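# Move desk yellow sponges into the tote by door

## Task

Take each yellow sponge lying on any desk in the room and place it inside the tote near the door, wholly within its rim and not overhanging the edge. The tote must hold nothing besides these sponges, with nothing else resting on it either. Nothing new may end up on the floor. Every carton must stay upright on its own desk. The robot must not topple or finish leaning, or the task fails. The result only counts if it stays in place without the robot holding it.

## Robot and tools

ROBOT. A Hello Robot Stretch 3 with one arm. It has a two-wheel differential base (0.33 m long, 0.34 m wide), a lift that slides up a mast, and a telescoping arm that sticks out of the robot's right side. The arm ends in a wrist (yaw, pitch, roll) and a two-finger gripper. A pan/tilt head carries head_camera and nav_camera. wrist_camera rides on the gripper. The arm cannot reach forward, so drive the base to move the gripper ahead or back. Spins on the spot pivot about the point midway between the drive wheels, 0.05 m in from the front edge. Stowed (arm in, wrist folded) the wrist pokes at most 0.06 m past the right side and a spin sweeps a 0.28 m radius. An unfolded, level wrist reaches outside that circle.

FRAMES. Base frame: origin on the floor between the drive wheels, x ahead, y to the left, z up. hand_pose is reported in this frame, at the spot where the closed fingertips meet. With all wrist joints at zero, its x axis points up, its y axis runs along the arm toward the mast, and its z axis points to the robot's back. Fingertips are round pads 0.04 m wide and sit a bit nearer the wrist when fully open. The odometry frame is the base frame as it was when the scene began.

execute_actions. Arguments: "actions", a list with exactly one action or empty (empty just reports state and pictures); "cameras", a list drawn from head_camera, nav_camera, wrist_camera, all (omitted, null or ["all"] gives all; [] gives none). An action may hold "base", "joints" or both, plus optional "contact_limits". Everything in it starts at once and may finish at different times.
- base: one command only. {"translate_m": d} is an offset: drive straight d metres, forward positive, -1 to 1. {"rotate_rad": d} is an offset: spin in place d radians, counter-clockwise (left) positive, -3.2 to 3.2. No sideways motion. Offsets count from the base position in the latest state report.
- joints: a single object keyed by joint name, each value an absolute target. lift_m 0 to 1.1 (arm height on mast, m). arm_m 0 to 0.52 (extension, m). wrist_yaw_rad -1.345 to 4.42 (0 along the arm, positive swings toward the front, 3.0 folds over the base). wrist_pitch_rad -1.57 to 0.451 (0 level, negative tips fingertips down). wrist_roll_rad -2.911 to 2.911 (0 means fingers side by side, level). gripper_m -0.089 to 0.179 (bigger is wider; the real fingertip gap is about 0.007 less when nearly shut, 0.025 less when wide, and zero below 0.007). head_pan_rad -3.953 to 1.73 (0 forward, positive left, -1.57 looks along the arm). head_tilt_rad -1.53 to 0.419 (0 level, negative down). Done tolerances: ±0.004 for lift_m, arm_m, gripper_m; ±0.02 for yaw, roll, head joints; ±0.05 for pitch.
- contact_limits: only arm_m, a motor effort in percent (1 to 100); the arm halts (contact_stop) when its effort hits that value (negative when retracting). Smaller is softer; too small halts instantly. It also caps the arm's holding force until the next action; values above the maximum are cut down.
An action never runs beyond 15 s. Joints or base left out may keep pushing toward an earlier target without it showing in the statuses. Any unknown key or out-of-range number makes the whole call refused with no motion. If a result reports a stop, the remaining execute_actions, wait and finished_scene calls in that same reply are skipped.

wait: "seconds" 0 to 10; nothing new is commanded and the same state and pictures come back.
zoom_image: "camera" plus "region" [x0, y0, x1, y1] in pixels from the top-left, at most 504 by 504, applied to that camera's latest full image.
finished_scene: "scene" is the current scene's number; it closes the scene permanently after the last command has been held, and reports whether the goal was met. Replying without any tool call also ends everything.

RESULT LINES. base_status and joint_status give how each motion ended: done (base: wheels turned the full amount, slip included), off_target (stopped short and may still be pushing), contact_stop (hit something and went slack, lift or arm only), time_out, torque_fault (wrist servo off for 10 s, limp). on_its_own covers uncommanded parts; "held at" is a held target, not a position. joint_positions, motor_effort (percent, positive toward larger values, peak in brackets; biased and noisy), contact_limits (active, default, max). lidar_m: 12 distances in 30-degree sectors, 1st straight ahead, counting counter-clockwise (4th left, 7th behind, 10th right), in a plane 0.17 m up, range 0.15 to 12 m, blind to clear objects; "-" means nothing seen. wrist_depth_mm and head_depth_mm: 7x7 grids of median depth from top-left (45–1000 and 280–4000 mm); the head grid matches its sideways image. base_odometry (wheel-based, heading -3.142 to 3.142, left positive), turned_by_wheels and turned_by_imu since last result, base_tilt in degrees (forward/right positive, offset up to about 4). "pictures" lists image order.

SPEED. Fast driving (0.30 m/s, 1.9 rad/s) only when lift_m < 0.30, arm_m < 0.03 and wrist_yaw_rad > 2.54; otherwise 0.10 m/s and 0.63 rad/s.

GRIPPING. Close by sending gripper_m smaller than the object's width; lower squeezes harder but a stall guard eases off, so slippery items may slide. Open to at least 0.02 above where contact happened. Readings don't confirm a hold; check cameras. To re-squeeze, send a new value.

CAUTIONS. Fold or unfold the wrist only with lift_m 0.32–0.95, pitch -0.4, roll near 0; once folded the lift may go to 0.25. With yaw below -0.4 keep pitch at -0.5 or lower. A slack lift can sag under load or be raised by closing fingers on a surface. Base, wrist and head push through obstacles. Pushing on something rigid with the gripper above about 0.45 m can tip the robot, more so with a higher contact limit or a second push; driving while gripping or snagged is also risky, backing up most of all. If tilting, reverse in small steps, pull the gripper free, and lower lift to about 0.2. Avoid drops, slams, hard hits, knocking cartons over, and anything falling to the floor. Loose objects may occasionally get nudged by outside forces.

Each tool is called after "Emit:" as a command line: name --argument value for each argument, lists and objects as JSON in quotes; but a table of rows of numbers goes row by row, as --pt "numbers of a row", without its own name.

## Session

Emit:
execute_actions --actions '[]'

Scene clock: 0.00 s.
base_odometry: x=+0.000 y=+0.000 heading=+0.000 (m, m, rad; odometry frame)
turned_by_wheels: +0.000 (rad since the last result)
turned_by_imu: +0.000 (rad since the last result)
base_tilt: forward=+2.7 right=-0.4 (deg)
lidar_m: 1.55 2.02 2.13 2.09 1.97 1.61 1.87 2.03 1.92 2.48 1.50 1.86
head_depth_mm: 1795 1784 1771 1781 1765 1717 1098 / 1863 1886 1873 1857 1866 1236 1147 / 1953 2006 1970 1984 1960 1934 1221 / 1955 2130 2113 2118 2111 2102 1342 / 1967 2291 2242 2219 2232 2225 2197 / 1958 2404 2430 2399 2392 2369 2338 / 1976 2591 2601 2584 2573 2568 2483
base_status: not commanded
joint_positions: lift_m=+0.592 arm_m=+0.001 wrist_yaw_rad=+2.827 wrist_pitch_rad=-0.472 wrist_roll_rad=+0.019 gripper_m=+0.037 head_pan_rad=+0.003 head_tilt_rad=-0.023
joint_status: not commanded
motor_effort: left_wheel=-1 right_wheel=+0 lift_m=+29 arm_m=-1 wrist_yaw_rad=+1 wrist_pitch_rad=+5 wrist_roll_rad=+1 gripper_m=+0 head_pan_rad=+0 head_tilt_rad=+3 (%)
hand_pose: x=+0.0461 y=+0.0606 z=+0.5924 quat_wxyz=(+0.272, +0.711, +0.053, +0.647) (m; base frame)
wrist_depth_mm: - - - - - - - / - - - - - - - / - - - - - - - / - - - - - - - / 935 - 939 923 947 911 906 / 817 - 830 811 - 793 789 / 714 712 722 706 701 698 702
pictures: head_camera (sideways: a quarter turn clockwise sets it upright), nav_camera (sideways: a quarter turn counterclockwise sets it upright), wrist_camera
Images, in order (width x height): head_camera 896x504, nav_camera 672x504, wrist_camera 644x364.

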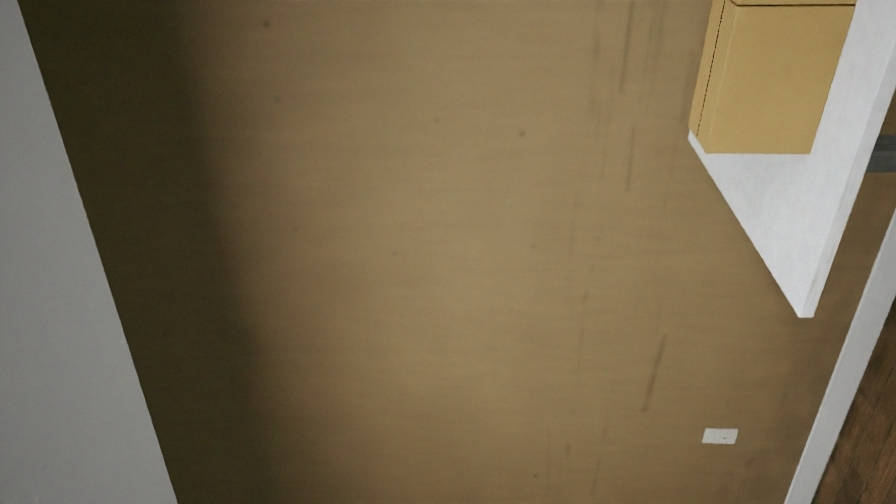

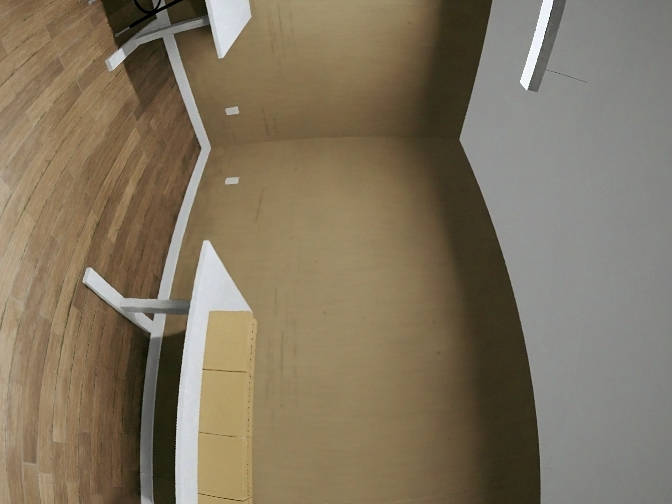

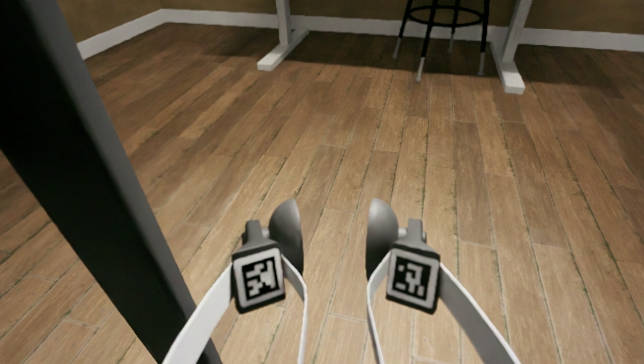

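Emit:
execute_actions --actions '[{"joints": {"head_pan_rad": -0.8, "head_tilt_rad": -0.5}}]' --cameras '["head_camera", "nav_camera"]'

Emit:
execute_actions --actions '[{"joints": {"head_pan_rad": -2.0, "head_tilt_rad": -0.5}}]' --cameras '["head_camera", "nav_camera"]'

Emit:
execute_actions --actions '[{"joints": {"head_pan_rad": -3.2, "head_tilt_rad": -0.5}}]' --cameras '["head_camera", "nav_camera"]'

Scene clock: 2.27 s.
base_odometry: x=+0.000 y=+0.000 heading=+0.000 (m, m, rad; odometry frame)
turned_by_wheels: +0.000 (rad since the last result)
turned_by_imu: +0.000 (rad since the last result)
base_tilt: forward=+2.6 right=-0.5 (deg)
lidar_m: 1.55 2.02 2.13 2.10 1.96 1.61 1.87 2.04 1.91 2.49 1.50 1.86
head_depth_mm: 1704 1833 2016 2093 2147 1703 1410 / 1684 1805 1937 1409 2147 1697 1403 / 1642 1763 1866 1256 1945 1682 1398 / 1608 1718 1811 1235 2130 1689 1387 / 1574 1689 1779 1213 2081 1689 1390 / 1548 1653 1738 1185 2031 1686 1394 / 1525 1619 1710 1169 1988 1684 1387
base_status: not commanded
joint_positions: lift_m=+0.592 arm_m=+0.001 wrist_yaw_rad=+2.827 wrist_pitch_rad=-0.472 wrist_roll_rad=+0.019 gripper_m=+0.037 head_pan_rad=-0.793 head_tilt_rad=-0.494
joint_status: all done
motor_effort: left_wheel=+0(0) right_wheel=+1(1) lift_m=+29(30) arm_m=-1(1) wrist_yaw_rad=+1(1) wrist_pitch_rad=+5(4) wrist_roll_rad=+1(0) gripper_m=-1(0) head_pan_rad=-2(27) head_tilt_rad=-4(34) (%)
hand_pose: x=+0.0461 y=+0.0606 z=+0.5924 quat_wxyz=(+0.272, +0.711, +0.053, +0.647) (m; base frame)
wrist_depth_mm: - - - - - - - / - - - - - - - / - - - - - - - / - - - - - - - / 934 - 923 921 934 902 897 / 813 - 831 794 - 782 783 / 716 704 715 714 703 696 692
pictures: head_camera (sideways: a quarter turn clockwise sets it upright), nav_camera (sideways: a quarter turn counterclockwise sets it upright)
Images, in order (width x height): head_camera 896x504, nav_camera 672x504.

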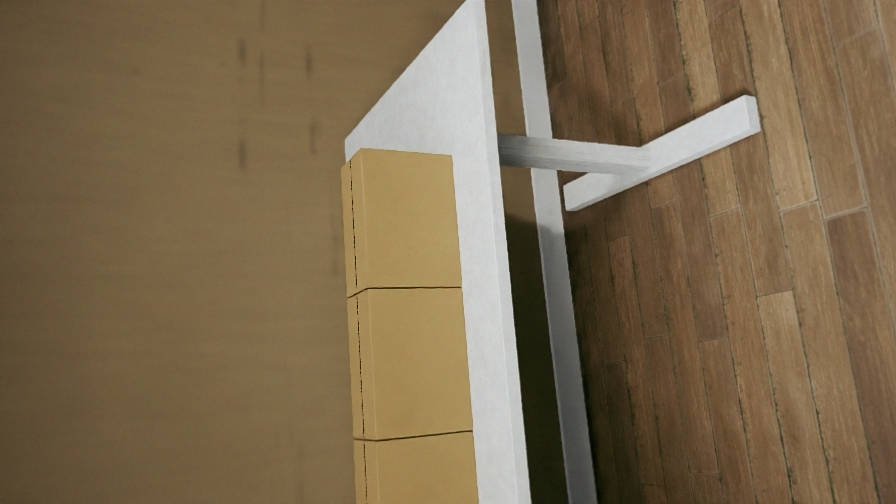

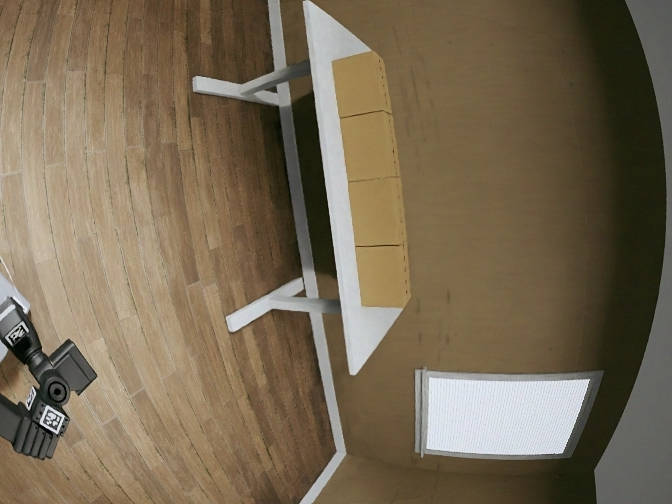

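Scene clock: 3.40 s.
base_odometry: x=+0.000 y=+0.000 heading=+0.000 (m, m, rad; odometry frame)
turned_by_wheels: +0.000 (rad since the last result)
turned_by_imu: +0.000 (rad since the last result)
base_tilt: forward=+2.6 right=-0.5 (deg)
lidar_m: 1.55 2.02 2.13 2.10 1.96 1.61 1.87 2.03 1.92 2.48 1.50 1.85
head_depth_mm: 1926 1597 2234 2417 2157 1689 1404 / 1960 1575 2268 2447 2138 1697 1399 / 1980 1572 2300 2484 2143 1686 1391 / 2008 2131 2313 2526 2132 1684 1391 / 2037 2190 2340 2529 2148 1686 1392 / 2087 2206 2408 2566 2128 1682 1393 / 2099 2242 2437 2608 2122 1680 1387
base_status: not commanded
joint_positions: lift_m=+0.592 arm_m=+0.001 wrist_yaw_rad=+2.827 wrist_pitch_rad=-0.472 wrist_roll_rad=+0.019 gripper_m=+0.037 head_pan_rad=-1.993 head_tilt_rad=-0.494
joint_status: all done
motor_effort: left_wheel=-1(0) right_wheel=+1(0) lift_m=+29(29) arm_m=-1(1) wrist_yaw_rad=-1(1) wrist_pitch_rad=+5(5) wrist_roll_rad=+0(0) gripper_m=+0(0) head_pan_rad=-2(30) head_tilt_rad=-3(2) (%)
hand_pose: x=+0.0461 y=+0.0606 z=+0.5924 quat_wxyz=(+0.272, +0.711, +0.053, +0.647) (m; base frame)
wrist_depth_mm: - - - - - - - / - - - - - - - / - - - - - - - / - - - - - - - / 942 - 921 920 947 888 900 / 804 - 823 803 - 787 770 / 722 695 694 711 697 702 692
pictures: head_camera (sideways: a quarter turn clockwise sets it upright), nav_camera (sideways: a quarter turn counterclockwise sets it upright)
Images, in order (width x height): head_camera 896x504, nav_camera 672x504.

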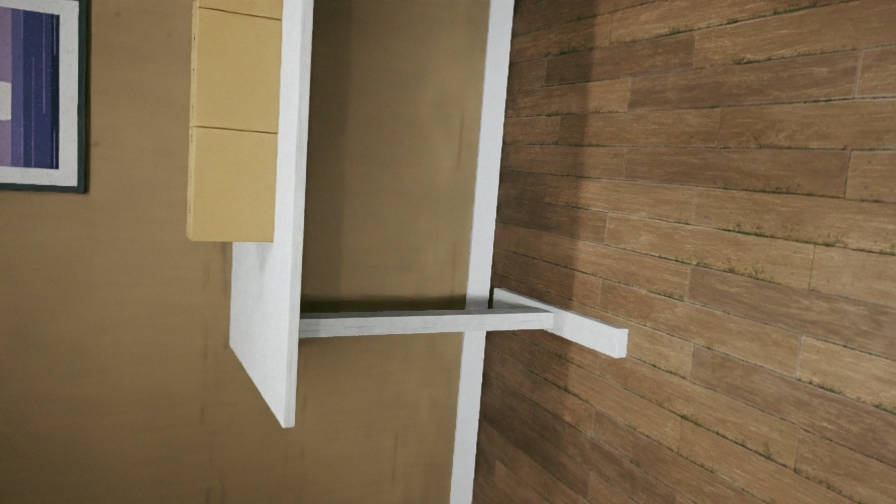

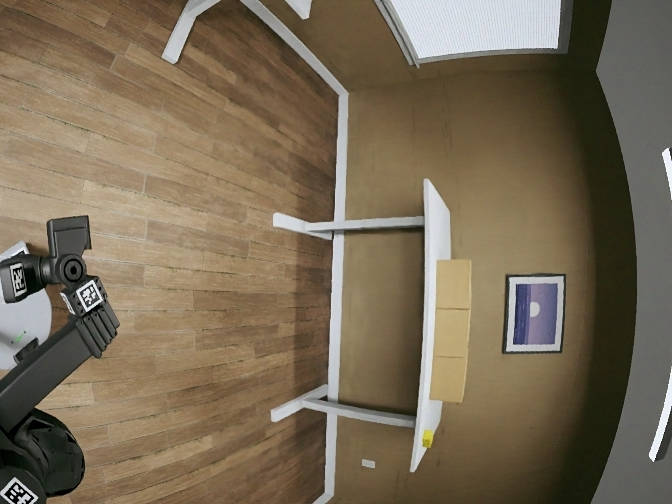

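Scene clock: 4.53 s.
base_odometry: x=+0.000 y=+0.000 heading=+0.000 (m, m, rad; odometry frame)
turned_by_wheels: +0.000 (rad since the last result)
turned_by_imu: +0.000 (rad since the last result)
base_tilt: forward=+2.6 right=-0.5 (deg)
lidar_m: 1.55 2.01 2.13 2.10 1.96 1.60 1.87 2.03 1.92 2.49 1.50 1.85
head_depth_mm: 1593 1661 1748 1919 1973 1701 1405 / 1655 1741 1857 2019 1985 1698 1402 / 1742 1818 1965 2140 2055 1695 1390 / 1676 1798 1945 2167 2085 1685 1397 / 1975 2130 2297 2491 2130 1687 1394 / 2085 2246 2439 2616 2141 1687 1400 / 2198 2389 2586 2775 2133 1677 1383
base_status: not commanded
joint_positions: lift_m=+0.592 arm_m=+0.001 wrist_yaw_rad=+2.827 wrist_pitch_rad=-0.472 wrist_roll_rad=+0.019 gripper_m=+0.037 head_pan_rad=-3.193 head_tilt_rad=-0.494
joint_status: all done
motor_effort: left_wheel=-1(1) right_wheel=+0(1) lift_m=+30(29) arm_m=-1(1) wrist_yaw_rad=+2(1) wrist_pitch_rad=+5(5) wrist_roll_rad=+0(0) gripper_m=+0(1) head_pan_rad=-3(31) head_tilt_rad=-3(3) (%)
hand_pose: x=+0.0461 y=+0.0606 z=+0.5924 quat_wxyz=(+0.272, +0.711, +0.053, +0.647) (m; base frame)
wrist_depth_mm: - - - - - - - / - - - - - - - / - - - - - - - / - - - - - - - / 944 - 945 929 942 914 889 / 820 - 814 789 - 784 776 / 718 696 714 694 697 694 696
pictures: head_camera (sideways: a quarter turn clockwise sets it upright), nav_camera (sideways: a quarter turn counterclockwise sets it upright)
Images, in order (width x height): head_camera 896x504, nav_camera 672x504.

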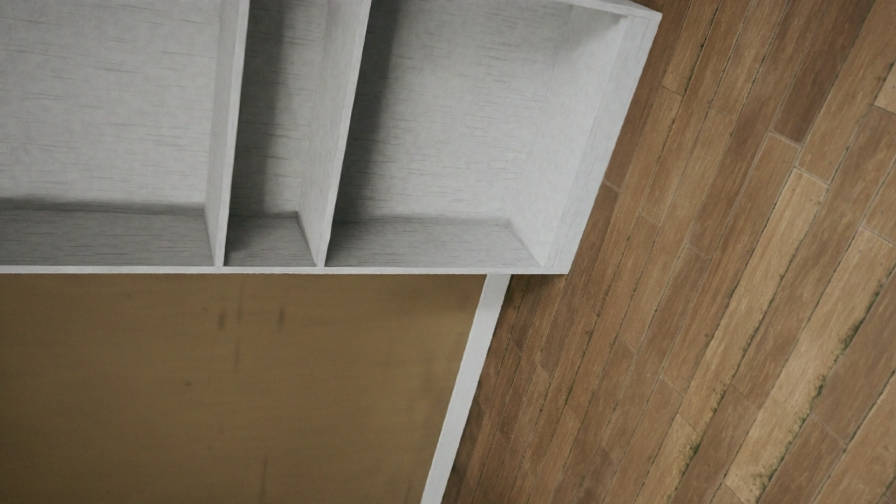

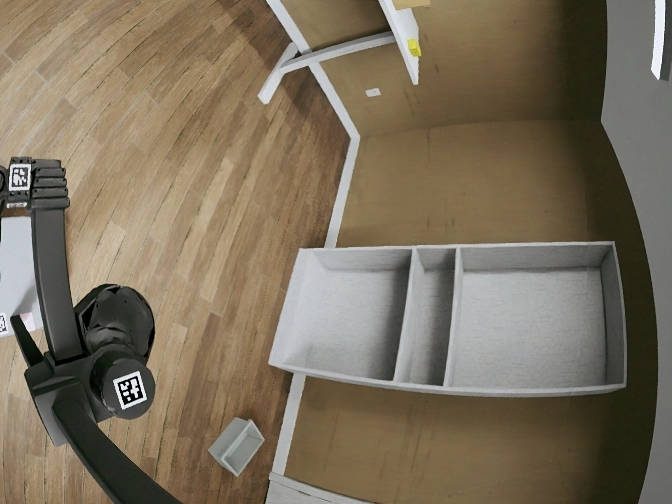

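Emit:
execute_actions --actions '[{"joints": {"head_pan_rad": -3.9, "head_tilt_rad": -0.5}}]' --cameras '["head_camera", "nav_camera"]'

Emit:
execute_actions --actions '[{"joints": {"head_pan_rad": 1.2, "head_tilt_rad": -0.4}}]' --cameras '["head_camera", "nav_camera"]'

Scene clock: 6.20 s.
base_odometry: x=+0.000 y=+0.000 heading=+0.000 (m, m, rad; odometry frame)
turned_by_wheels: +0.000 (rad since the last result)
turned_by_imu: +0.000 (rad since the last result)
base_tilt: forward=+2.6 right=-0.4 (deg)
lidar_m: 1.55 2.01 2.13 2.10 1.96 1.61 1.87 2.03 1.92 2.48 1.50 1.86
head_depth_mm: - - - - - - - / 1699 1816 - - - - - / 1677 1795 1942 2105 2145 1645 1397 / 1662 1773 1905 2078 2156 1675 1398 / 1631 1743 1886 2067 2134 1683 1387 / 1594 1716 1851 2012 2112 1681 1388 / 1557 1646 1736 1871 1891 1674 1392
base_status: not commanded
joint_positions: lift_m=+0.592 arm_m=+0.001 wrist_yaw_rad=+2.827 wrist_pitch_rad=-0.472 wrist_roll_rad=+0.019 gripper_m=+0.037 head_pan_rad=-3.893 head_tilt_rad=-0.494
joint_status: all done
motor_effort: left_wheel=-1(0) right_wheel=+0(1) lift_m=+29(29) arm_m=-1(1) wrist_yaw_rad=-1(1) wrist_pitch_rad=+5(4) wrist_roll_rad=+0(0) gripper_m=-1(0) head_pan_rad=-3(25) head_tilt_rad=-3(5) (%)
hand_pose: x=+0.0461 y=+0.0606 z=+0.5924 quat_wxyz=(+0.272, +0.711, +0.053, +0.647) (m; base frame)
wrist_depth_mm: - - - - - - - / - - - - - - - / - - - - - - - / - - - - - - - / 937 - 941 927 942 917 894 / 820 - 816 800 - 787 785 / 718 701 712 716 708 697 685
pictures: head_camera (sideways: a quarter turn clockwise sets it upright), nav_camera (sideways: a quarter turn counterclockwise sets it upright)
Images, in order (width x height): head_camera 896x504, nav_camera 672x504.

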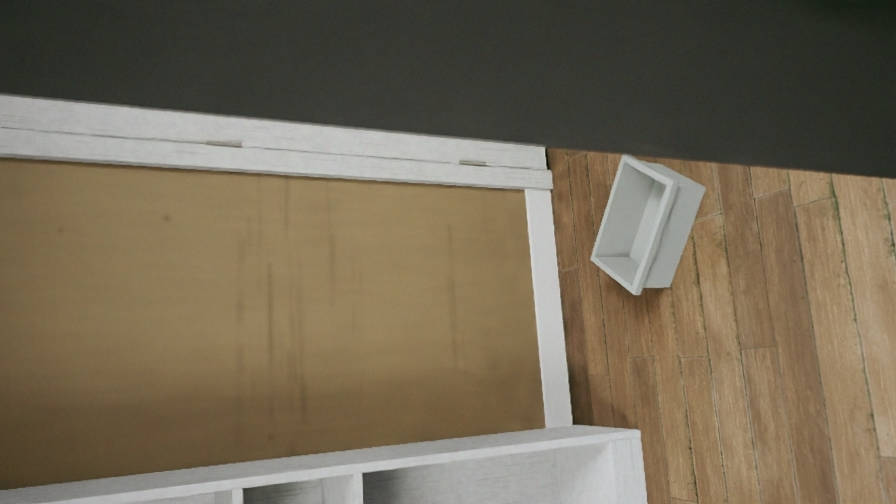

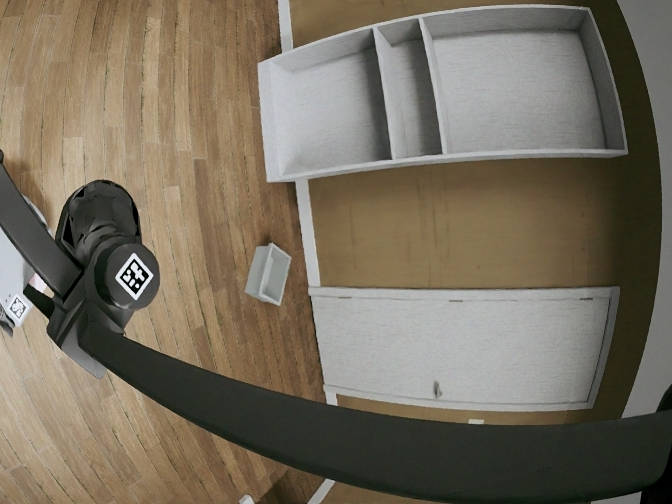

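Scene clock: 8.83 s.
base_odometry: x=+0.000 y=+0.000 heading=+0.000 (m, m, rad; odometry frame)
turned_by_wheels: +0.000 (rad since the last result)
turned_by_imu: +0.000 (rad since the last result)
base_tilt: forward=+2.7 right=-0.5 (deg)
lidar_m: 1.55 2.01 2.13 2.10 1.96 1.61 1.87 2.03 1.91 2.49 1.50 1.86
head_depth_mm: 1994 2101 2193 1747 2455 1853 1503 / 2035 2147 2264 1744 2278 1856 1501 / 2070 2185 2278 1764 2417 1836 1501 / 2094 2239 2329 1817 2428 1850 1491 / 2138 2251 2377 2574 2421 1840 1493 / 2174 2320 2440 2159 2265 1841 1485 / 2199 2346 2509 2702 2405 1844 1488
base_status: not commanded
joint_positions: lift_m=+0.592 arm_m=+0.001 wrist_yaw_rad=+2.827 wrist_pitch_rad=-0.472 wrist_roll_rad=+0.019 gripper_m=+0.037 head_pan_rad=+1.193 head_tilt_rad=-0.409
joint_status: all done
motor_effort: left_wheel=-1(1) right_wheel=+1(1) lift_m=+30(29) arm_m=-1(1) wrist_yaw_rad=+1(1) wrist_pitch_rad=+4(4) wrist_roll_rad=+0(0) gripper_m=+0(1) head_pan_rad=+2(30) head_tilt_rad=+5(16) (%)
hand_pose: x=+0.0461 y=+0.0606 z=+0.5924 quat_wxyz=(+0.272, +0.711, +0.053, +0.647) (m; base frame)
wrist_depth_mm: - - - - - - - / - - - - - - - / - - - - - - - / - - - - - - - / 937 - 939 924 922 894 918 / 805 - 800 790 - 785 773 / 716 700 715 719 705 693 695
pictures: head_camera (sideways: a quarter turn clockwise sets it upright), nav_camera (sideways: a quarter turn counterclockwise sets it upright)
Images, in order (width x height): head_camera 896x504, nav_camera 672x504.

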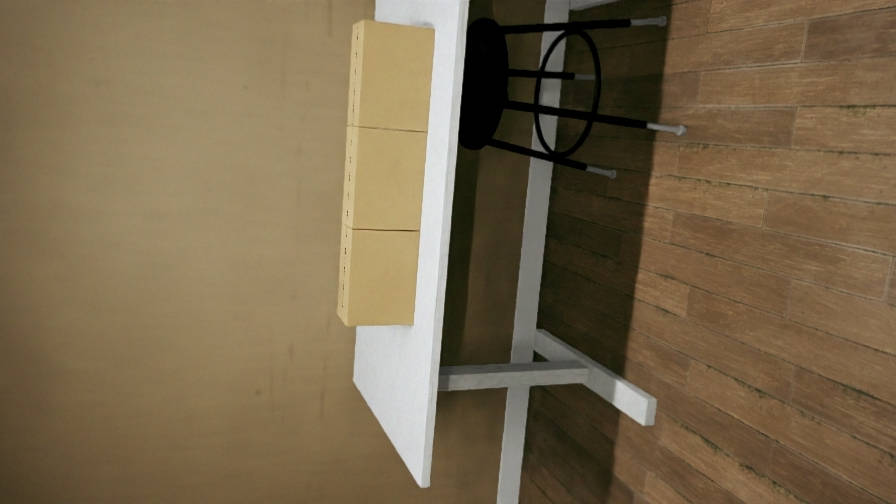

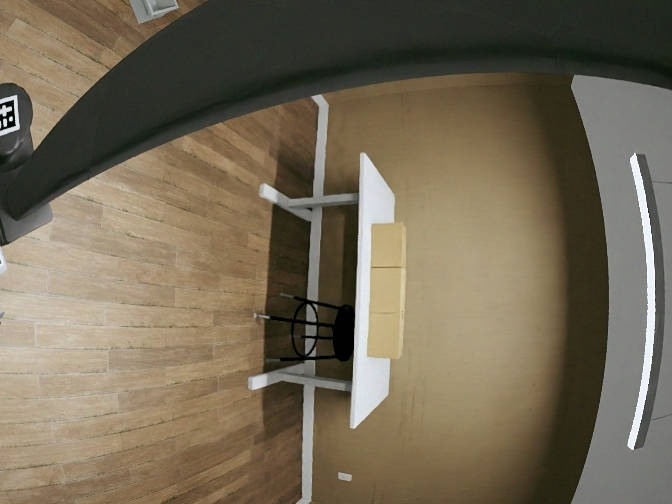

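Emit:
execute_actions --actions '[{"base": {"rotate_rad": -0.575}, "joints": {"lift_m": 0.72, "wrist_yaw_rad": 0.0, "wrist_pitch_rad": -0.4, "head_pan_rad": 0.0, "head_tilt_rad": -0.6}}]' --cameras '["head_camera"]'

Scene clock: 20.03 s.
base_odometry: x=+0.000 y=+0.000 heading=-0.575 (m, m, rad; odometry frame)
turned_by_wheels: -0.575 (rad since the last result)
turned_by_imu: -0.565 (rad since the last result)
base_tilt: forward=+2.6 right=-0.5 (deg)
lidar_m: 1.85 1.55 2.02 2.01 2.52 1.98 1.61 1.87 2.04 1.91 2.45 1.49
head_depth_mm: 1570 1698 1198 1239 1765 1553 1314 / 1571 1702 1203 2062 1888 1538 1306 / 1562 1701 1207 2075 1898 1546 1301 / 1574 1711 1208 2074 1894 1539 1311 / 1560 1703 1205 2092 1881 1539 1301 / 1569 1718 1198 2066 1879 1533 1302 / 1575 1698 1203 2076 1867 1539 1302
base_status: done
joint_positions: lift_m=+0.720 arm_m=+0.001 wrist_yaw_rad=+0.003 wrist_pitch_rad=-0.423 wrist_roll_rad=+0.019 gripper_m=+0.037 head_pan_rad=+0.007 head_tilt_rad=-0.593
joint_status: all done
motor_effort: left_wheel=+3(8) right_wheel=-3(7) lift_m=+33(34) arm_m=-1(1) wrist_yaw_rad=-2(5) wrist_pitch_rad=+7(9) wrist_roll_rad=+0(0) gripper_m=+0(0) head_pan_rad=-2(29) head_tilt_rad=-3(22) (%)
hand_pose: x=-0.0209 y=-0.3698 z=+0.7315 quat_wxyz=(+0.685, +0.148, -0.697, -0.149) (m; base frame)
wrist_depth_mm: - - - - - - - / - - - - - - - / - - - - - - - / - - - - - - - / - - - - - - - / - - - - - - 976 / 858 857 856 852 845 844 848
pictures: head_camera (sideways: a quarter turn clockwise sets it upright)
Images, in order (width x height): head_camera 896x504.

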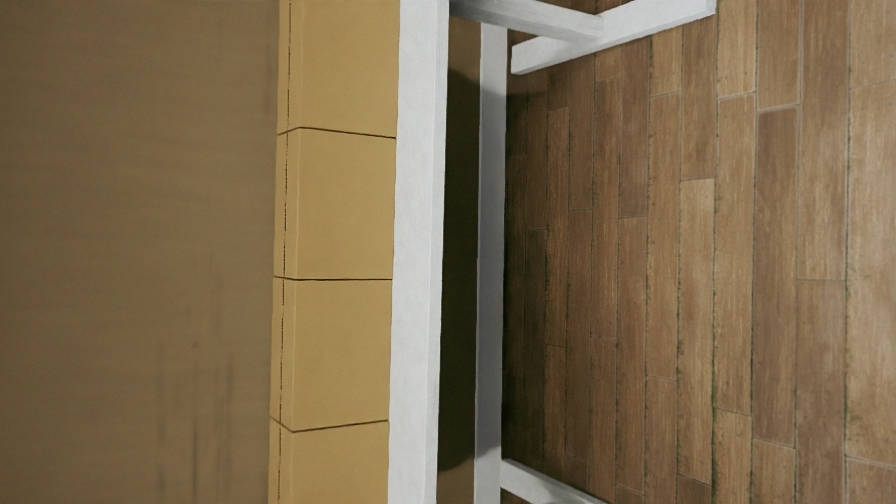

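Emit:
execute_actions --actions '[{"base": {"translate_m": 0.78}, "joints": {"lift_m": 1.09, "wrist_pitch_rad": -0.2, "gripper_m": 0.12, "head_pan_rad": 0.0, "head_tilt_rad": -0.8}}]' --cameras '["head_camera", "nav_camera"]'

Scene clock: 30.27 s.
base_odometry: x=+0.655 y=-0.424 heading=-0.575 (m, m, rad; odometry frame)
turned_by_wheels: +0.000 (rad since the last result)
turned_by_imu: +0.003 (rad since the last result)
base_tilt: forward=+2.6 right=-0.5 (deg)
lidar_m: 1.08 0.89 0.90 1.89 2.47 2.77 2.39 2.58 2.45 1.88 0.85 0.83
head_depth_mm: 920 1034 1037 572 562 599 1148 / 924 1036 1035 569 565 599 1151 / 923 1036 1029 567 568 597 1145 / 924 1039 1028 566 571 598 1143 / 925 1038 1025 565 575 595 1144 / 927 1040 1019 562 578 595 1144 / 930 1043 1019 562 581 594 1146
base_status: done
joint_positions: lift_m=+1.090 arm_m=+0.001 wrist_yaw_rad=+0.002 wrist_pitch_rad=-0.225 wrist_roll_rad=+0.019 gripper_m=+0.120 head_pan_rad=+0.007 head_tilt_rad=-0.790
joint_status: all done
motor_effort: left_wheel=+3(9) right_wheel=-3(4) lift_m=+33(34) arm_m=-1(1) wrist_yaw_rad=-2(1) wrist_pitch_rad=+8(9) wrist_roll_rad=+0(0) gripper_m=+0(85) head_pan_rad=-3(3) head_tilt_rad=-6(24) (%)
hand_pose: x=-0.0209 y=-0.3904 z=+1.1479 quat_wxyz=(+0.696, +0.080, -0.709, -0.080) (m; base frame)
wrist_depth_mm: - - - - - - - / - - - - - - - / - - - - - - - / - - - - - - - / - - - - - - - / - - - - - - - / 611 615 - - - - -
pictures: head_camera (sideways: a quarter turn clockwise sets it upright), nav_camera (sideways: a quarter turn counterclockwise sets it upright)
Images, in order (width x height): head_camera 896x504, nav_camera 672x504.

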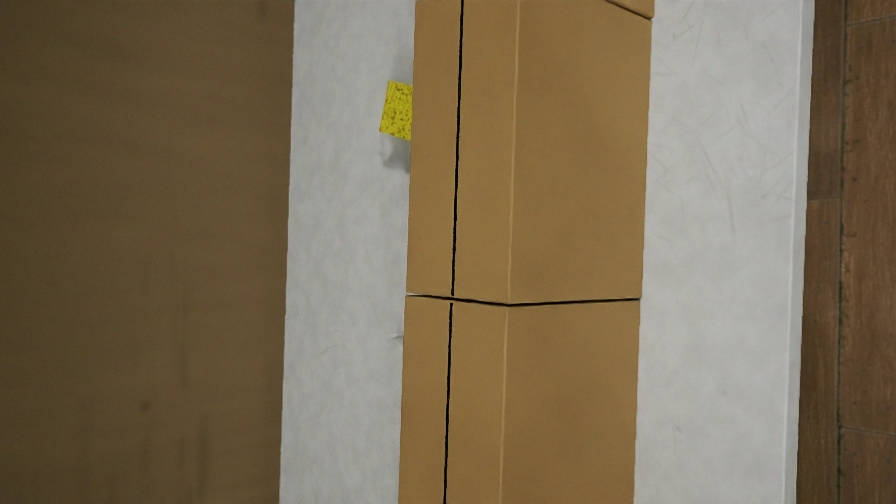

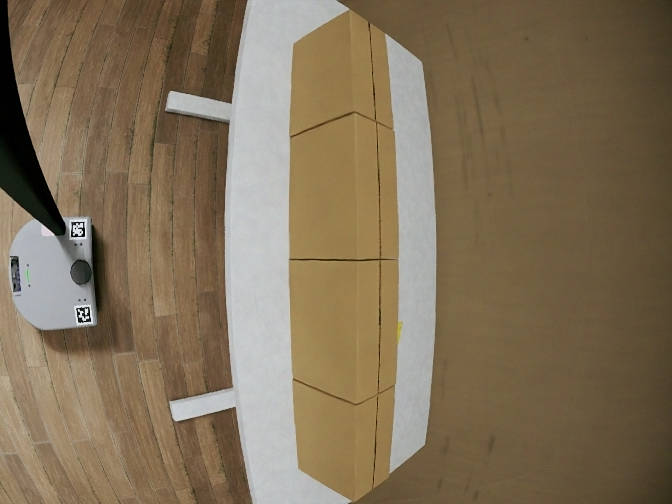

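Emit:
execute_actions --actions '[{"base": {"translate_m": 0.1}}]' --cameras '["head_camera"]'

Emit:
execute_actions --actions '[{"base": {"rotate_rad": 1.575}, "joints": {"head_pan_rad": -1.57, "head_tilt_rad": -0.8}}]' --cameras '["head_camera", "wrist_camera"]'

Scene clock: 34.37 s.
base_odometry: x=+0.739 y=-0.478 heading=-0.575 (m, m, rad; odometry frame)
turned_by_wheels: +0.000 (rad since the last result)
turned_by_imu: +0.001 (rad since the last result)
base_tilt: forward=+2.6 right=-0.5 (deg)
lidar_m: 0.98 1.02 0.82 1.99 1.91 2.87 2.48 2.68 2.45 1.91 0.76 1.01
head_depth_mm: 838 936 1007 834 478 500 527 / 835 937 1009 788 476 503 526 / 837 936 1009 832 476 509 526 / 837 938 1014 828 474 511 525 / 837 940 1009 824 473 516 523 / 839 938 1013 825 472 519 523 / 840 941 1016 822 470 522 522
base_status: done
joint_positions: lift_m=+1.090 arm_m=+0.001 wrist_yaw_rad=+0.002 wrist_pitch_rad=-0.225 wrist_roll_rad=+0.019 gripper_m=+0.120 head_pan_rad=+0.007 head_tilt_rad=-0.790
joint_status: not commanded
motor_effort: left_wheel=+3(9) right_wheel=-3(3) lift_m=+33(33) arm_m=-1(1) wrist_yaw_rad=-2(1) wrist_pitch_rad=+8(8) wrist_roll_rad=+0(0) gripper_m=+0(0) head_pan_rad=-2(2) head_tilt_rad=-4(4) (%)
hand_pose: x=-0.0209 y=-0.3904 z=+1.1479 quat_wxyz=(+0.696, +0.080, -0.709, -0.080) (m; base frame)
wrist_depth_mm: - - - - - - - / - - - - - - - / - - - - - - - / - - - - - - - / - - - - - - - / - - - - - - - / 625 608 - - - - -
pictures: head_camera (sideways: a quarter turn clockwise sets it upright)
Images, in order (width x height): head_camera 896x504.

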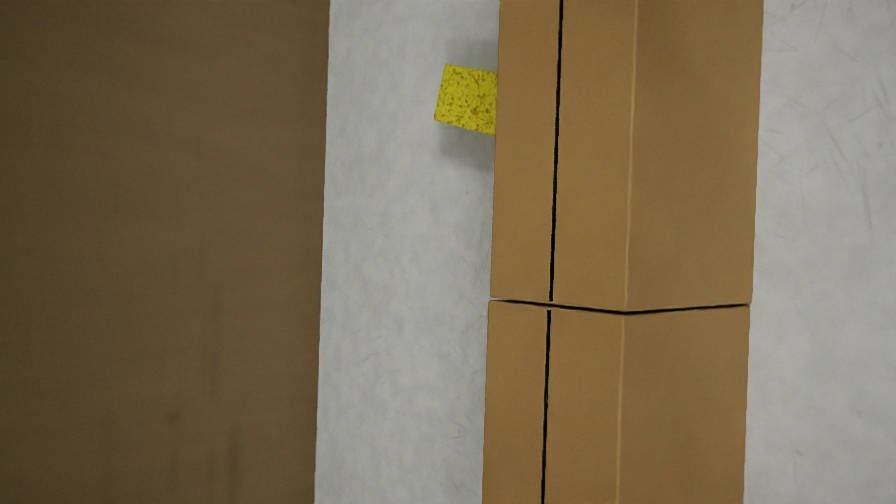

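Scene clock: 37.80 s.
base_odometry: x=+0.739 y=-0.478 heading=+1.000 (m, m, rad; odometry frame)
turned_by_wheels: +1.575 (rad since the last result)
turned_by_imu: +1.551 (rad since the last result)
base_tilt: forward=+2.6 right=-0.4 (deg)
lidar_m: 1.98 1.89 2.88 2.48 2.86 2.44 1.91 0.76 1.01 0.98 1.02 0.82
head_depth_mm: - - - - 456 515 527 / - - - - - 518 526 / - - - - - 521 527 / - 929 - 826 469 523 524 / 842 925 1019 827 472 529 524 / 845 947 1021 824 473 532 521 / 843 948 1023 821 473 536 521
base_status: done
joint_positions: lift_m=+1.090 arm_m=+0.001 wrist_yaw_rad=+0.002 wrist_pitch_rad=-0.225 wrist_roll_rad=+0.019 gripper_m=+0.120 head_pan_rad=-1.563 head_tilt_rad=-0.790
joint_status: all done
motor_effort: left_wheel=-4(10) right_wheel=+4(9) lift_m=+33(33) arm_m=-1(1) wrist_yaw_rad=-1(2) wrist_pitch_rad=+8(8) wrist_roll_rad=+1(0) gripper_m=-1(1) head_pan_rad=-2(31) head_tilt_rad=-5(5) (%)
hand_pose: x=-0.0210 y=-0.3904 z=+1.1479 quat_wxyz=(+0.696, +0.080, -0.709, -0.080) (m; base frame)
wrist_depth_mm: 658 649 648 642 642 643 642 / 686 688 686 689 676 690 681 / 721 746 729 731 730 719 719 / 792 780 776 780 785 774 757 / 841 833 826 829 842 819 823 / 729 756 744 739 724 - 706 / 609 614 609 610 601 590 598
pictures: head_camera (sideways: a quarter turn clockwise sets it upright), wrist_camera
Images, in order (width x height): head_camera 896x504, wrist_camera 644x364.

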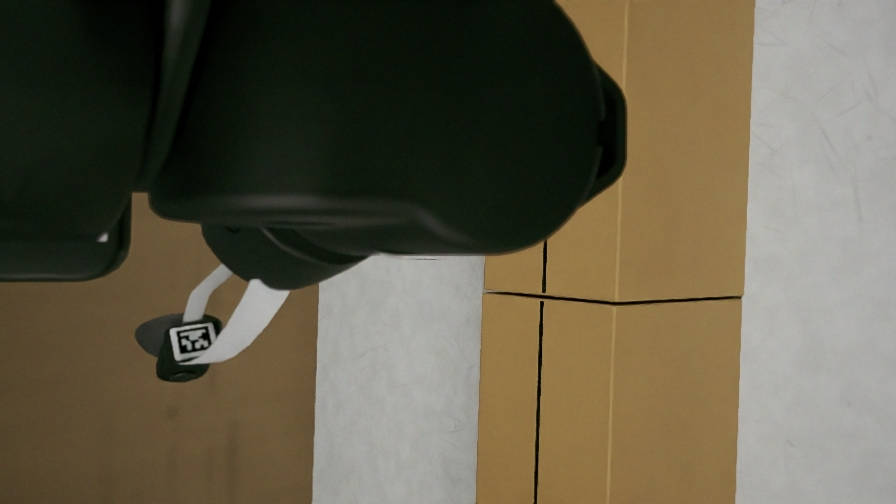

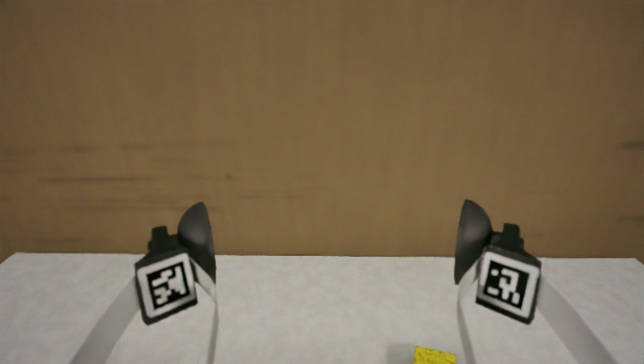

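Emit:
execute_actions --actions '[{"joints": {"arm_m": 0.3, "wrist_pitch_rad": -1.0, "wrist_yaw_rad": 0.35, "gripper_m": 0.16}}]' --cameras '["nav_camera", "wrist_camera"]'

Scene clock: 43.23 s.
base_odometry: x=+0.739 y=-0.478 heading=+1.000 (m, m, rad; odometry frame)
turned_by_wheels: +0.000 (rad since the last result)
turned_by_imu: +0.001 (rad since the last result)
base_tilt: forward=+2.7 right=-0.5 (deg)
lidar_m: 1.98 1.89 2.88 2.49 2.86 2.44 1.91 0.76 1.01 0.98 1.02 0.82
head_depth_mm: 853 944 1015 835 477 514 527 / 853 945 1015 811 477 517 527 / - 964 1017 832 475 521 525 / - 983 1017 827 474 525 524 / 857 945 1017 826 472 530 523 / 841 944 987 824 472 532 523 / 846 946 1021 824 471 534 522
base_status: not commanded
joint_positions: lift_m=+1.090 arm_m=+0.300 wrist_yaw_rad=+0.348 wrist_pitch_rad=-1.004 wrist_roll_rad=+0.019 gripper_m=+0.160 head_pan_rad=-1.563 head_tilt_rad=-0.790
joint_status: all done
motor_effort: left_wheel=-5(4) right_wheel=+4(4) lift_m=+33(33) arm_m=+3(6) wrist_yaw_rad=+1(2) wrist_pitch_rad=+1(8) wrist_roll_rad=+0(0) gripper_m=+0(87) head_pan_rad=-2(2) head_tilt_rad=-6(5) (%)
hand_pose: x=+0.0184 y=-0.5548 z=+0.9994 quat_wxyz=(+0.664, +0.440, -0.557, -0.232) (m; base frame)
wrist_depth_mm: 562 553 547 552 537 494 451 / 525 525 515 515 517 504 511 / 493 489 488 492 489 482 480 / 470 466 460 462 464 461 450 / 441 445 434 438 435 431 431 / 423 - 417 416 412 394 414 / 279 347 401 398 396 360 388
pictures: nav_camera (sideways: a quarter turn counterclockwise sets it upright), wrist_camera
Images, in order (width x height): nav_camera 672x504, wrist_camera 644x364.

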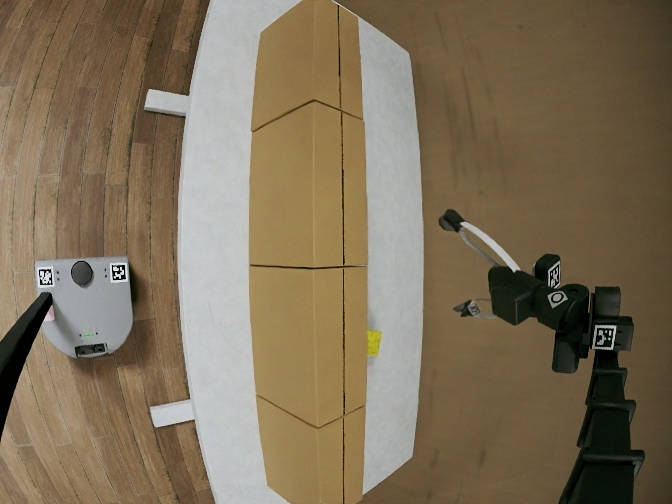

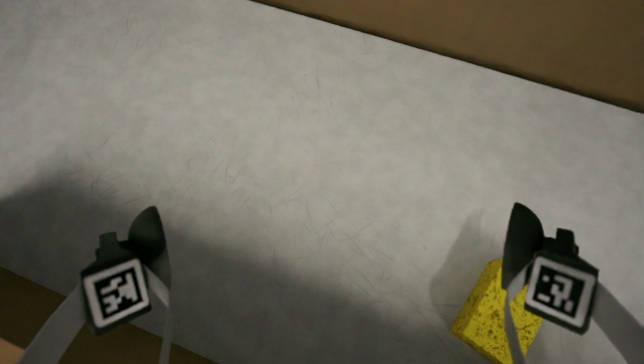

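Emit:
execute_actions --actions '[{"joints": {"arm_m": 0.42, "wrist_pitch_rad": -0.75, "wrist_yaw_rad": 1.57}}]' --cameras '["wrist_camera"]'

Scene clock: 45.93 s.
base_odometry: x=+0.739 y=-0.478 heading=+1.000 (m, m, rad; odometry frame)
turned_by_wheels: +0.000 (rad since the last result)
turned_by_imu: +0.000 (rad since the last result)
base_tilt: forward=+2.6 right=-0.5 (deg)
lidar_m: 1.98 1.89 2.87 2.48 2.86 2.44 1.91 0.76 1.01 0.98 1.02 0.82
head_depth_mm: 839 945 1011 837 478 513 527 / 841 944 1015 810 476 517 526 / 854 944 1015 830 475 520 525 / - 945 1019 829 474 524 525 / 830 961 1018 827 473 528 524 / 843 966 1020 823 472 532 522 / 843 950 985 821 471 534 523
base_status: not commanded
joint_positions: lift_m=+1.090 arm_m=+0.420 wrist_yaw_rad=+1.567 wrist_pitch_rad=-0.769 wrist_roll_rad=+0.019 gripper_m=+0.160 head_pan_rad=-1.563 head_tilt_rad=-0.790
joint_status: all done
motor_effort: left_wheel=-5(4) right_wheel=+4(4) lift_m=+33(33) arm_m=+3(4) wrist_yaw_rad=+2(2) wrist_pitch_rad=+6(6) wrist_roll_rad=+1(0) gripper_m=+0(1) head_pan_rad=-1(3) head_tilt_rad=-5(4) (%)
hand_pose: x=+0.1460 y=-0.5653 z=+1.0331 quat_wxyz=(+0.649, +0.653, -0.283, +0.269) (m; base frame)
wrist_depth_mm: - - - - - 720 509 / - 433 456 670 671 665 515 / - 377 464 607 598 595 522 / - 340 467 539 542 539 518 / - 314 471 495 490 494 494 / 296 - 442 457 449 445 464 / 264 262 408 420 414 417 407
pictures: wrist_camera
Images, in order (width x height): wrist_camera 644x364.

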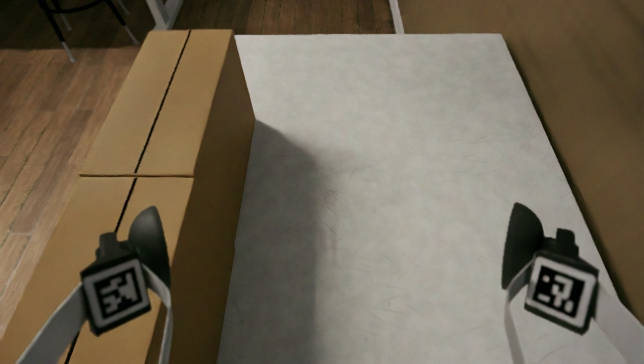

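Emit:
execute_actions --actions '[{"base": {"translate_m": -0.17}, "joints": {"wrist_pitch_rad": -1.0, "wrist_yaw_rad": -1.2}}]' --cameras '["wrist_camera"]'

Scene clock: 49.50 s.
base_odometry: x=+0.647 y=-0.621 heading=+1.000 (m, m, rad; odometry frame)
turned_by_wheels: +0.000 (rad since the last result)
turned_by_imu: +0.000 (rad since the last result)
base_tilt: forward=+2.6 right=-0.4 (deg)
lidar_m: 2.16 2.05 2.88 2.48 2.62 2.27 1.74 1.37 0.64 0.98 1.02 0.96
head_depth_mm: 837 946 1003 835 478 501 527 / 853 940 1010 832 477 503 525 / - 960 1015 829 475 507 525 / 850 944 1017 765 474 514 525 / 841 945 1017 825 474 517 524 / 842 946 1017 822 471 520 523 / 839 948 1018 822 471 522 521
base_status: done
joint_positions: lift_m=+1.090 arm_m=+0.420 wrist_yaw_rad=-1.197 wrist_pitch_rad=-1.004 wrist_roll_rad=+0.019 gripper_m=+0.160 head_pan_rad=-1.563 head_tilt_rad=-0.790
joint_status: all done
motor_effort: left_wheel=-4(10) right_wheel=+4(6) lift_m=+32(33) arm_m=+3(3) wrist_yaw_rad=-1(2) wrist_pitch_rad=+1(6) wrist_roll_rad=+0(0) gripper_m=+0(0) head_pan_rad=-3(2) head_tilt_rad=-5(5) (%)
hand_pose: x=-0.1307 y=-0.6072 z=+0.9994 quat_wxyz=(+0.314, -0.074, -0.706, -0.630) (m; base frame)
wrist_depth_mm: 371 467 567 550 545 - - / 382 498 517 516 513 514 505 / 402 500 487 486 484 479 482 / 430 470 467 453 460 456 307 / 440 450 437 437 436 434 274 / 429 - 421 414 414 414 248 / 403 399 401 396 396 368 250
pictures: wrist_camera
Images, in order (width x height): wrist_camera 644x364.

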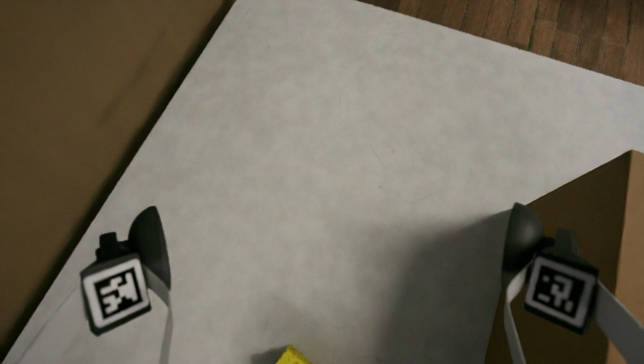

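Emit:
execute_actions --actions '[{"joints": {"wrist_pitch_rad": -1.55, "wrist_yaw_rad": 0.0, "arm_m": 0.45}}]' --cameras '["wrist_camera", "head_camera"]'

Scene clock: 52.23 s.
base_odometry: x=+0.647 y=-0.621 heading=+1.000 (m, m, rad; odometry frame)
turned_by_wheels: +0.000 (rad since the last result)
turned_by_imu: +0.000 (rad since the last result)
base_tilt: forward=+2.6 right=-0.4 (deg)
lidar_m: 2.08 2.04 2.88 2.47 2.61 2.26 1.75 1.38 0.65 0.98 1.02 0.95
head_depth_mm: 838 943 1011 832 477 501 527 / 840 943 999 832 476 504 526 / 835 944 1014 827 475 507 524 / 826 960 1016 766 474 514 524 / 840 942 994 827 474 517 523 / 839 946 1019 826 471 519 522 / 843 943 1014 823 471 522 522
base_status: not commanded
joint_positions: lift_m=+1.090 arm_m=+0.450 wrist_yaw_rad=-0.003 wrist_pitch_rad=-1.542 wrist_roll_rad=+0.019 gripper_m=+0.160 head_pan_rad=-1.563 head_tilt_rad=-0.790
joint_status: all done
motor_effort: left_wheel=-3(4) right_wheel=+4(4) lift_m=+33(33) arm_m=+3(3) wrist_yaw_rad=+4(2) wrist_pitch_rad=-2(0) wrist_roll_rad=+0(1) gripper_m=+0(1) head_pan_rad=-2(2) head_tilt_rad=-5(5) (%)
hand_pose: x=-0.0216 y=-0.5778 z=+0.9717 quat_wxyz=(+0.502, +0.487, -0.512, -0.498) (m; base frame)
wrist_depth_mm: 378 377 375 377 370 371 371 / 384 387 385 381 380 384 378 / 397 398 392 389 395 391 391 / 408 407 404 364 407 404 402 / 420 416 420 419 416 415 412 / 430 - 421 432 425 426 424 / 344 339 341 342 349 350 332
pictures: head_camera (sideways: a quarter turn clockwise sets it upright), wrist_camera
Images, in order (width x height): head_camera 896x504, wrist_camera 644x364.

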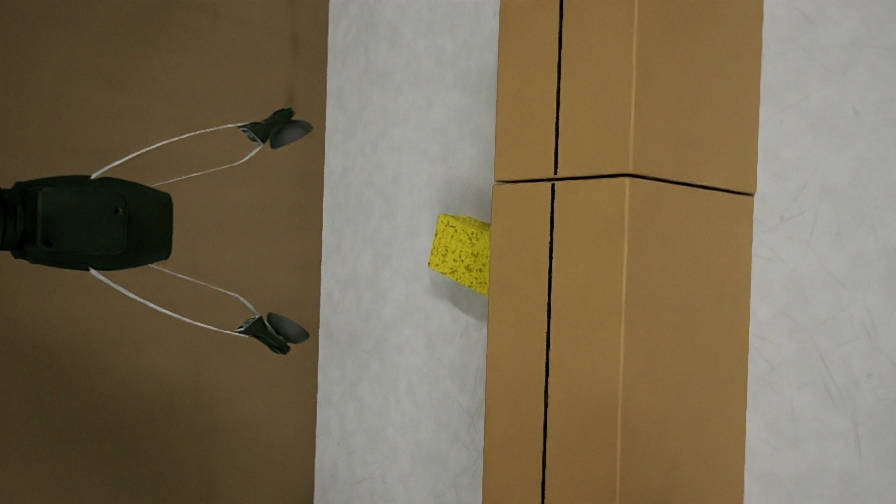

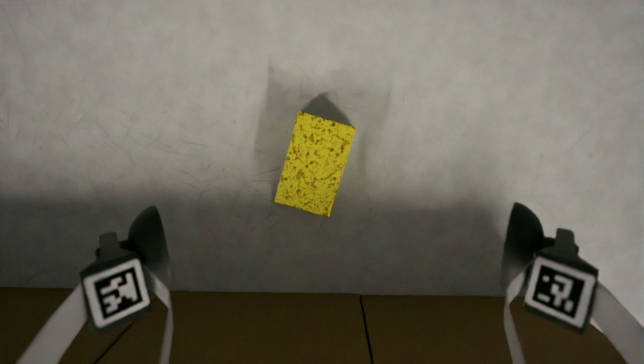

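Emit:
execute_actions --actions '[{"base": {"translate_m": 0.01}, "joints": {"wrist_yaw_rad": -0.28, "arm_m": 0.455, "lift_m": 0.91, "gripper_m": 0.13}}]' --cameras '["wrist_camera", "head_camera"]'

Scene clock: 57.77 s.
base_odometry: x=+0.652 y=-0.613 heading=+1.000 (m, m, rad; odometry frame)
turned_by_wheels: +0.000 (rad since the last result)
turned_by_imu: +0.000 (rad since the last result)
base_tilt: forward=+2.6 right=-0.4 (deg)
lidar_m: 2.15 2.04 2.88 2.48 2.62 2.28 1.75 1.38 0.65 0.98 1.02 0.95
head_depth_mm: 838 925 - - 472 501 527 / 825 - 1001 832 476 504 527 / 828 - 1014 828 475 511 525 / 841 946 964 763 474 514 524 / 843 946 1018 813 473 517 523 / 840 943 1018 824 472 520 522 / 841 942 1018 823 471 522 522
base_status: done
joint_positions: lift_m=+0.910 arm_m=+0.455 wrist_yaw_rad=-0.277 wrist_pitch_rad=-1.543 wrist_roll_rad=+0.019 gripper_m=+0.130 head_pan_rad=-1.563 head_tilt_rad=-0.790
joint_status: all done
motor_effort: left_wheel=-4(7) right_wheel=+4(10) lift_m=+25(25) arm_m=+3(3) wrist_yaw_rad=-2(1) wrist_pitch_rad=-2(2) wrist_roll_rad=+0(0) gripper_m=+0(86) head_pan_rad=-3(3) head_tilt_rad=-3(6) (%)
hand_pose: x=-0.0170 y=-0.5832 z=+0.7921 quat_wxyz=(+0.429, +0.413, -0.574, -0.563) (m; base frame)
wrist_depth_mm: 211 211 210 209 208 208 207 / 217 215 216 215 215 214 213 / 222 223 221 181 219 220 218 / 230 228 228 182 226 227 225 / 236 234 234 187 232 231 231 / 243 - 242 194 239 - 239 / 251 252 250 250 248 246 246
pictures: head_camera (sideways: a quarter turn clockwise sets it upright), wrist_camera
Images, in order (width x height): head_camera 896x504, wrist_camera 644x364.

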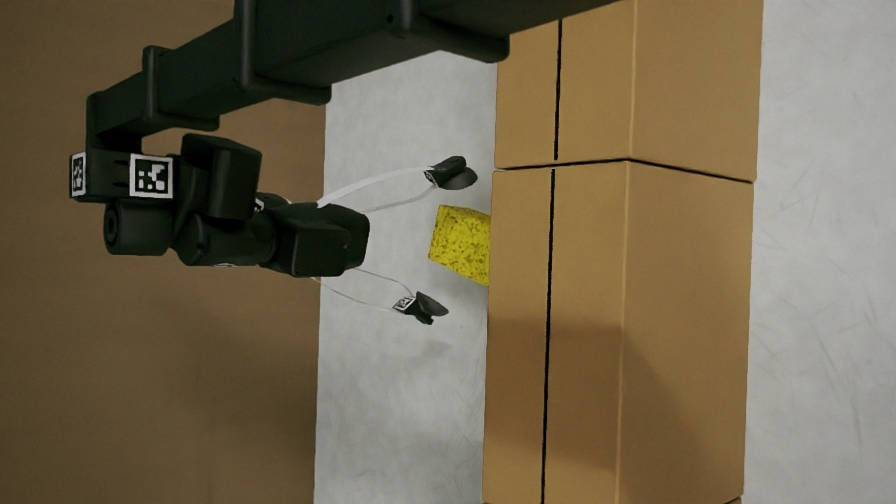

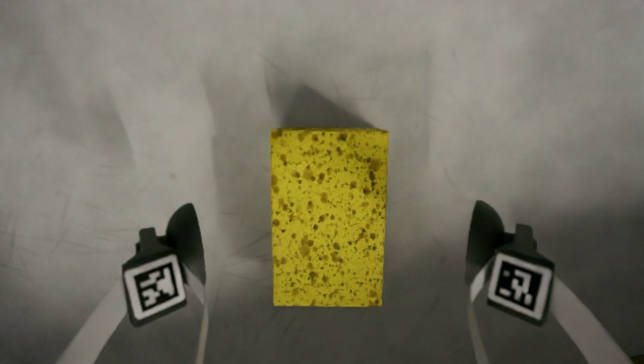

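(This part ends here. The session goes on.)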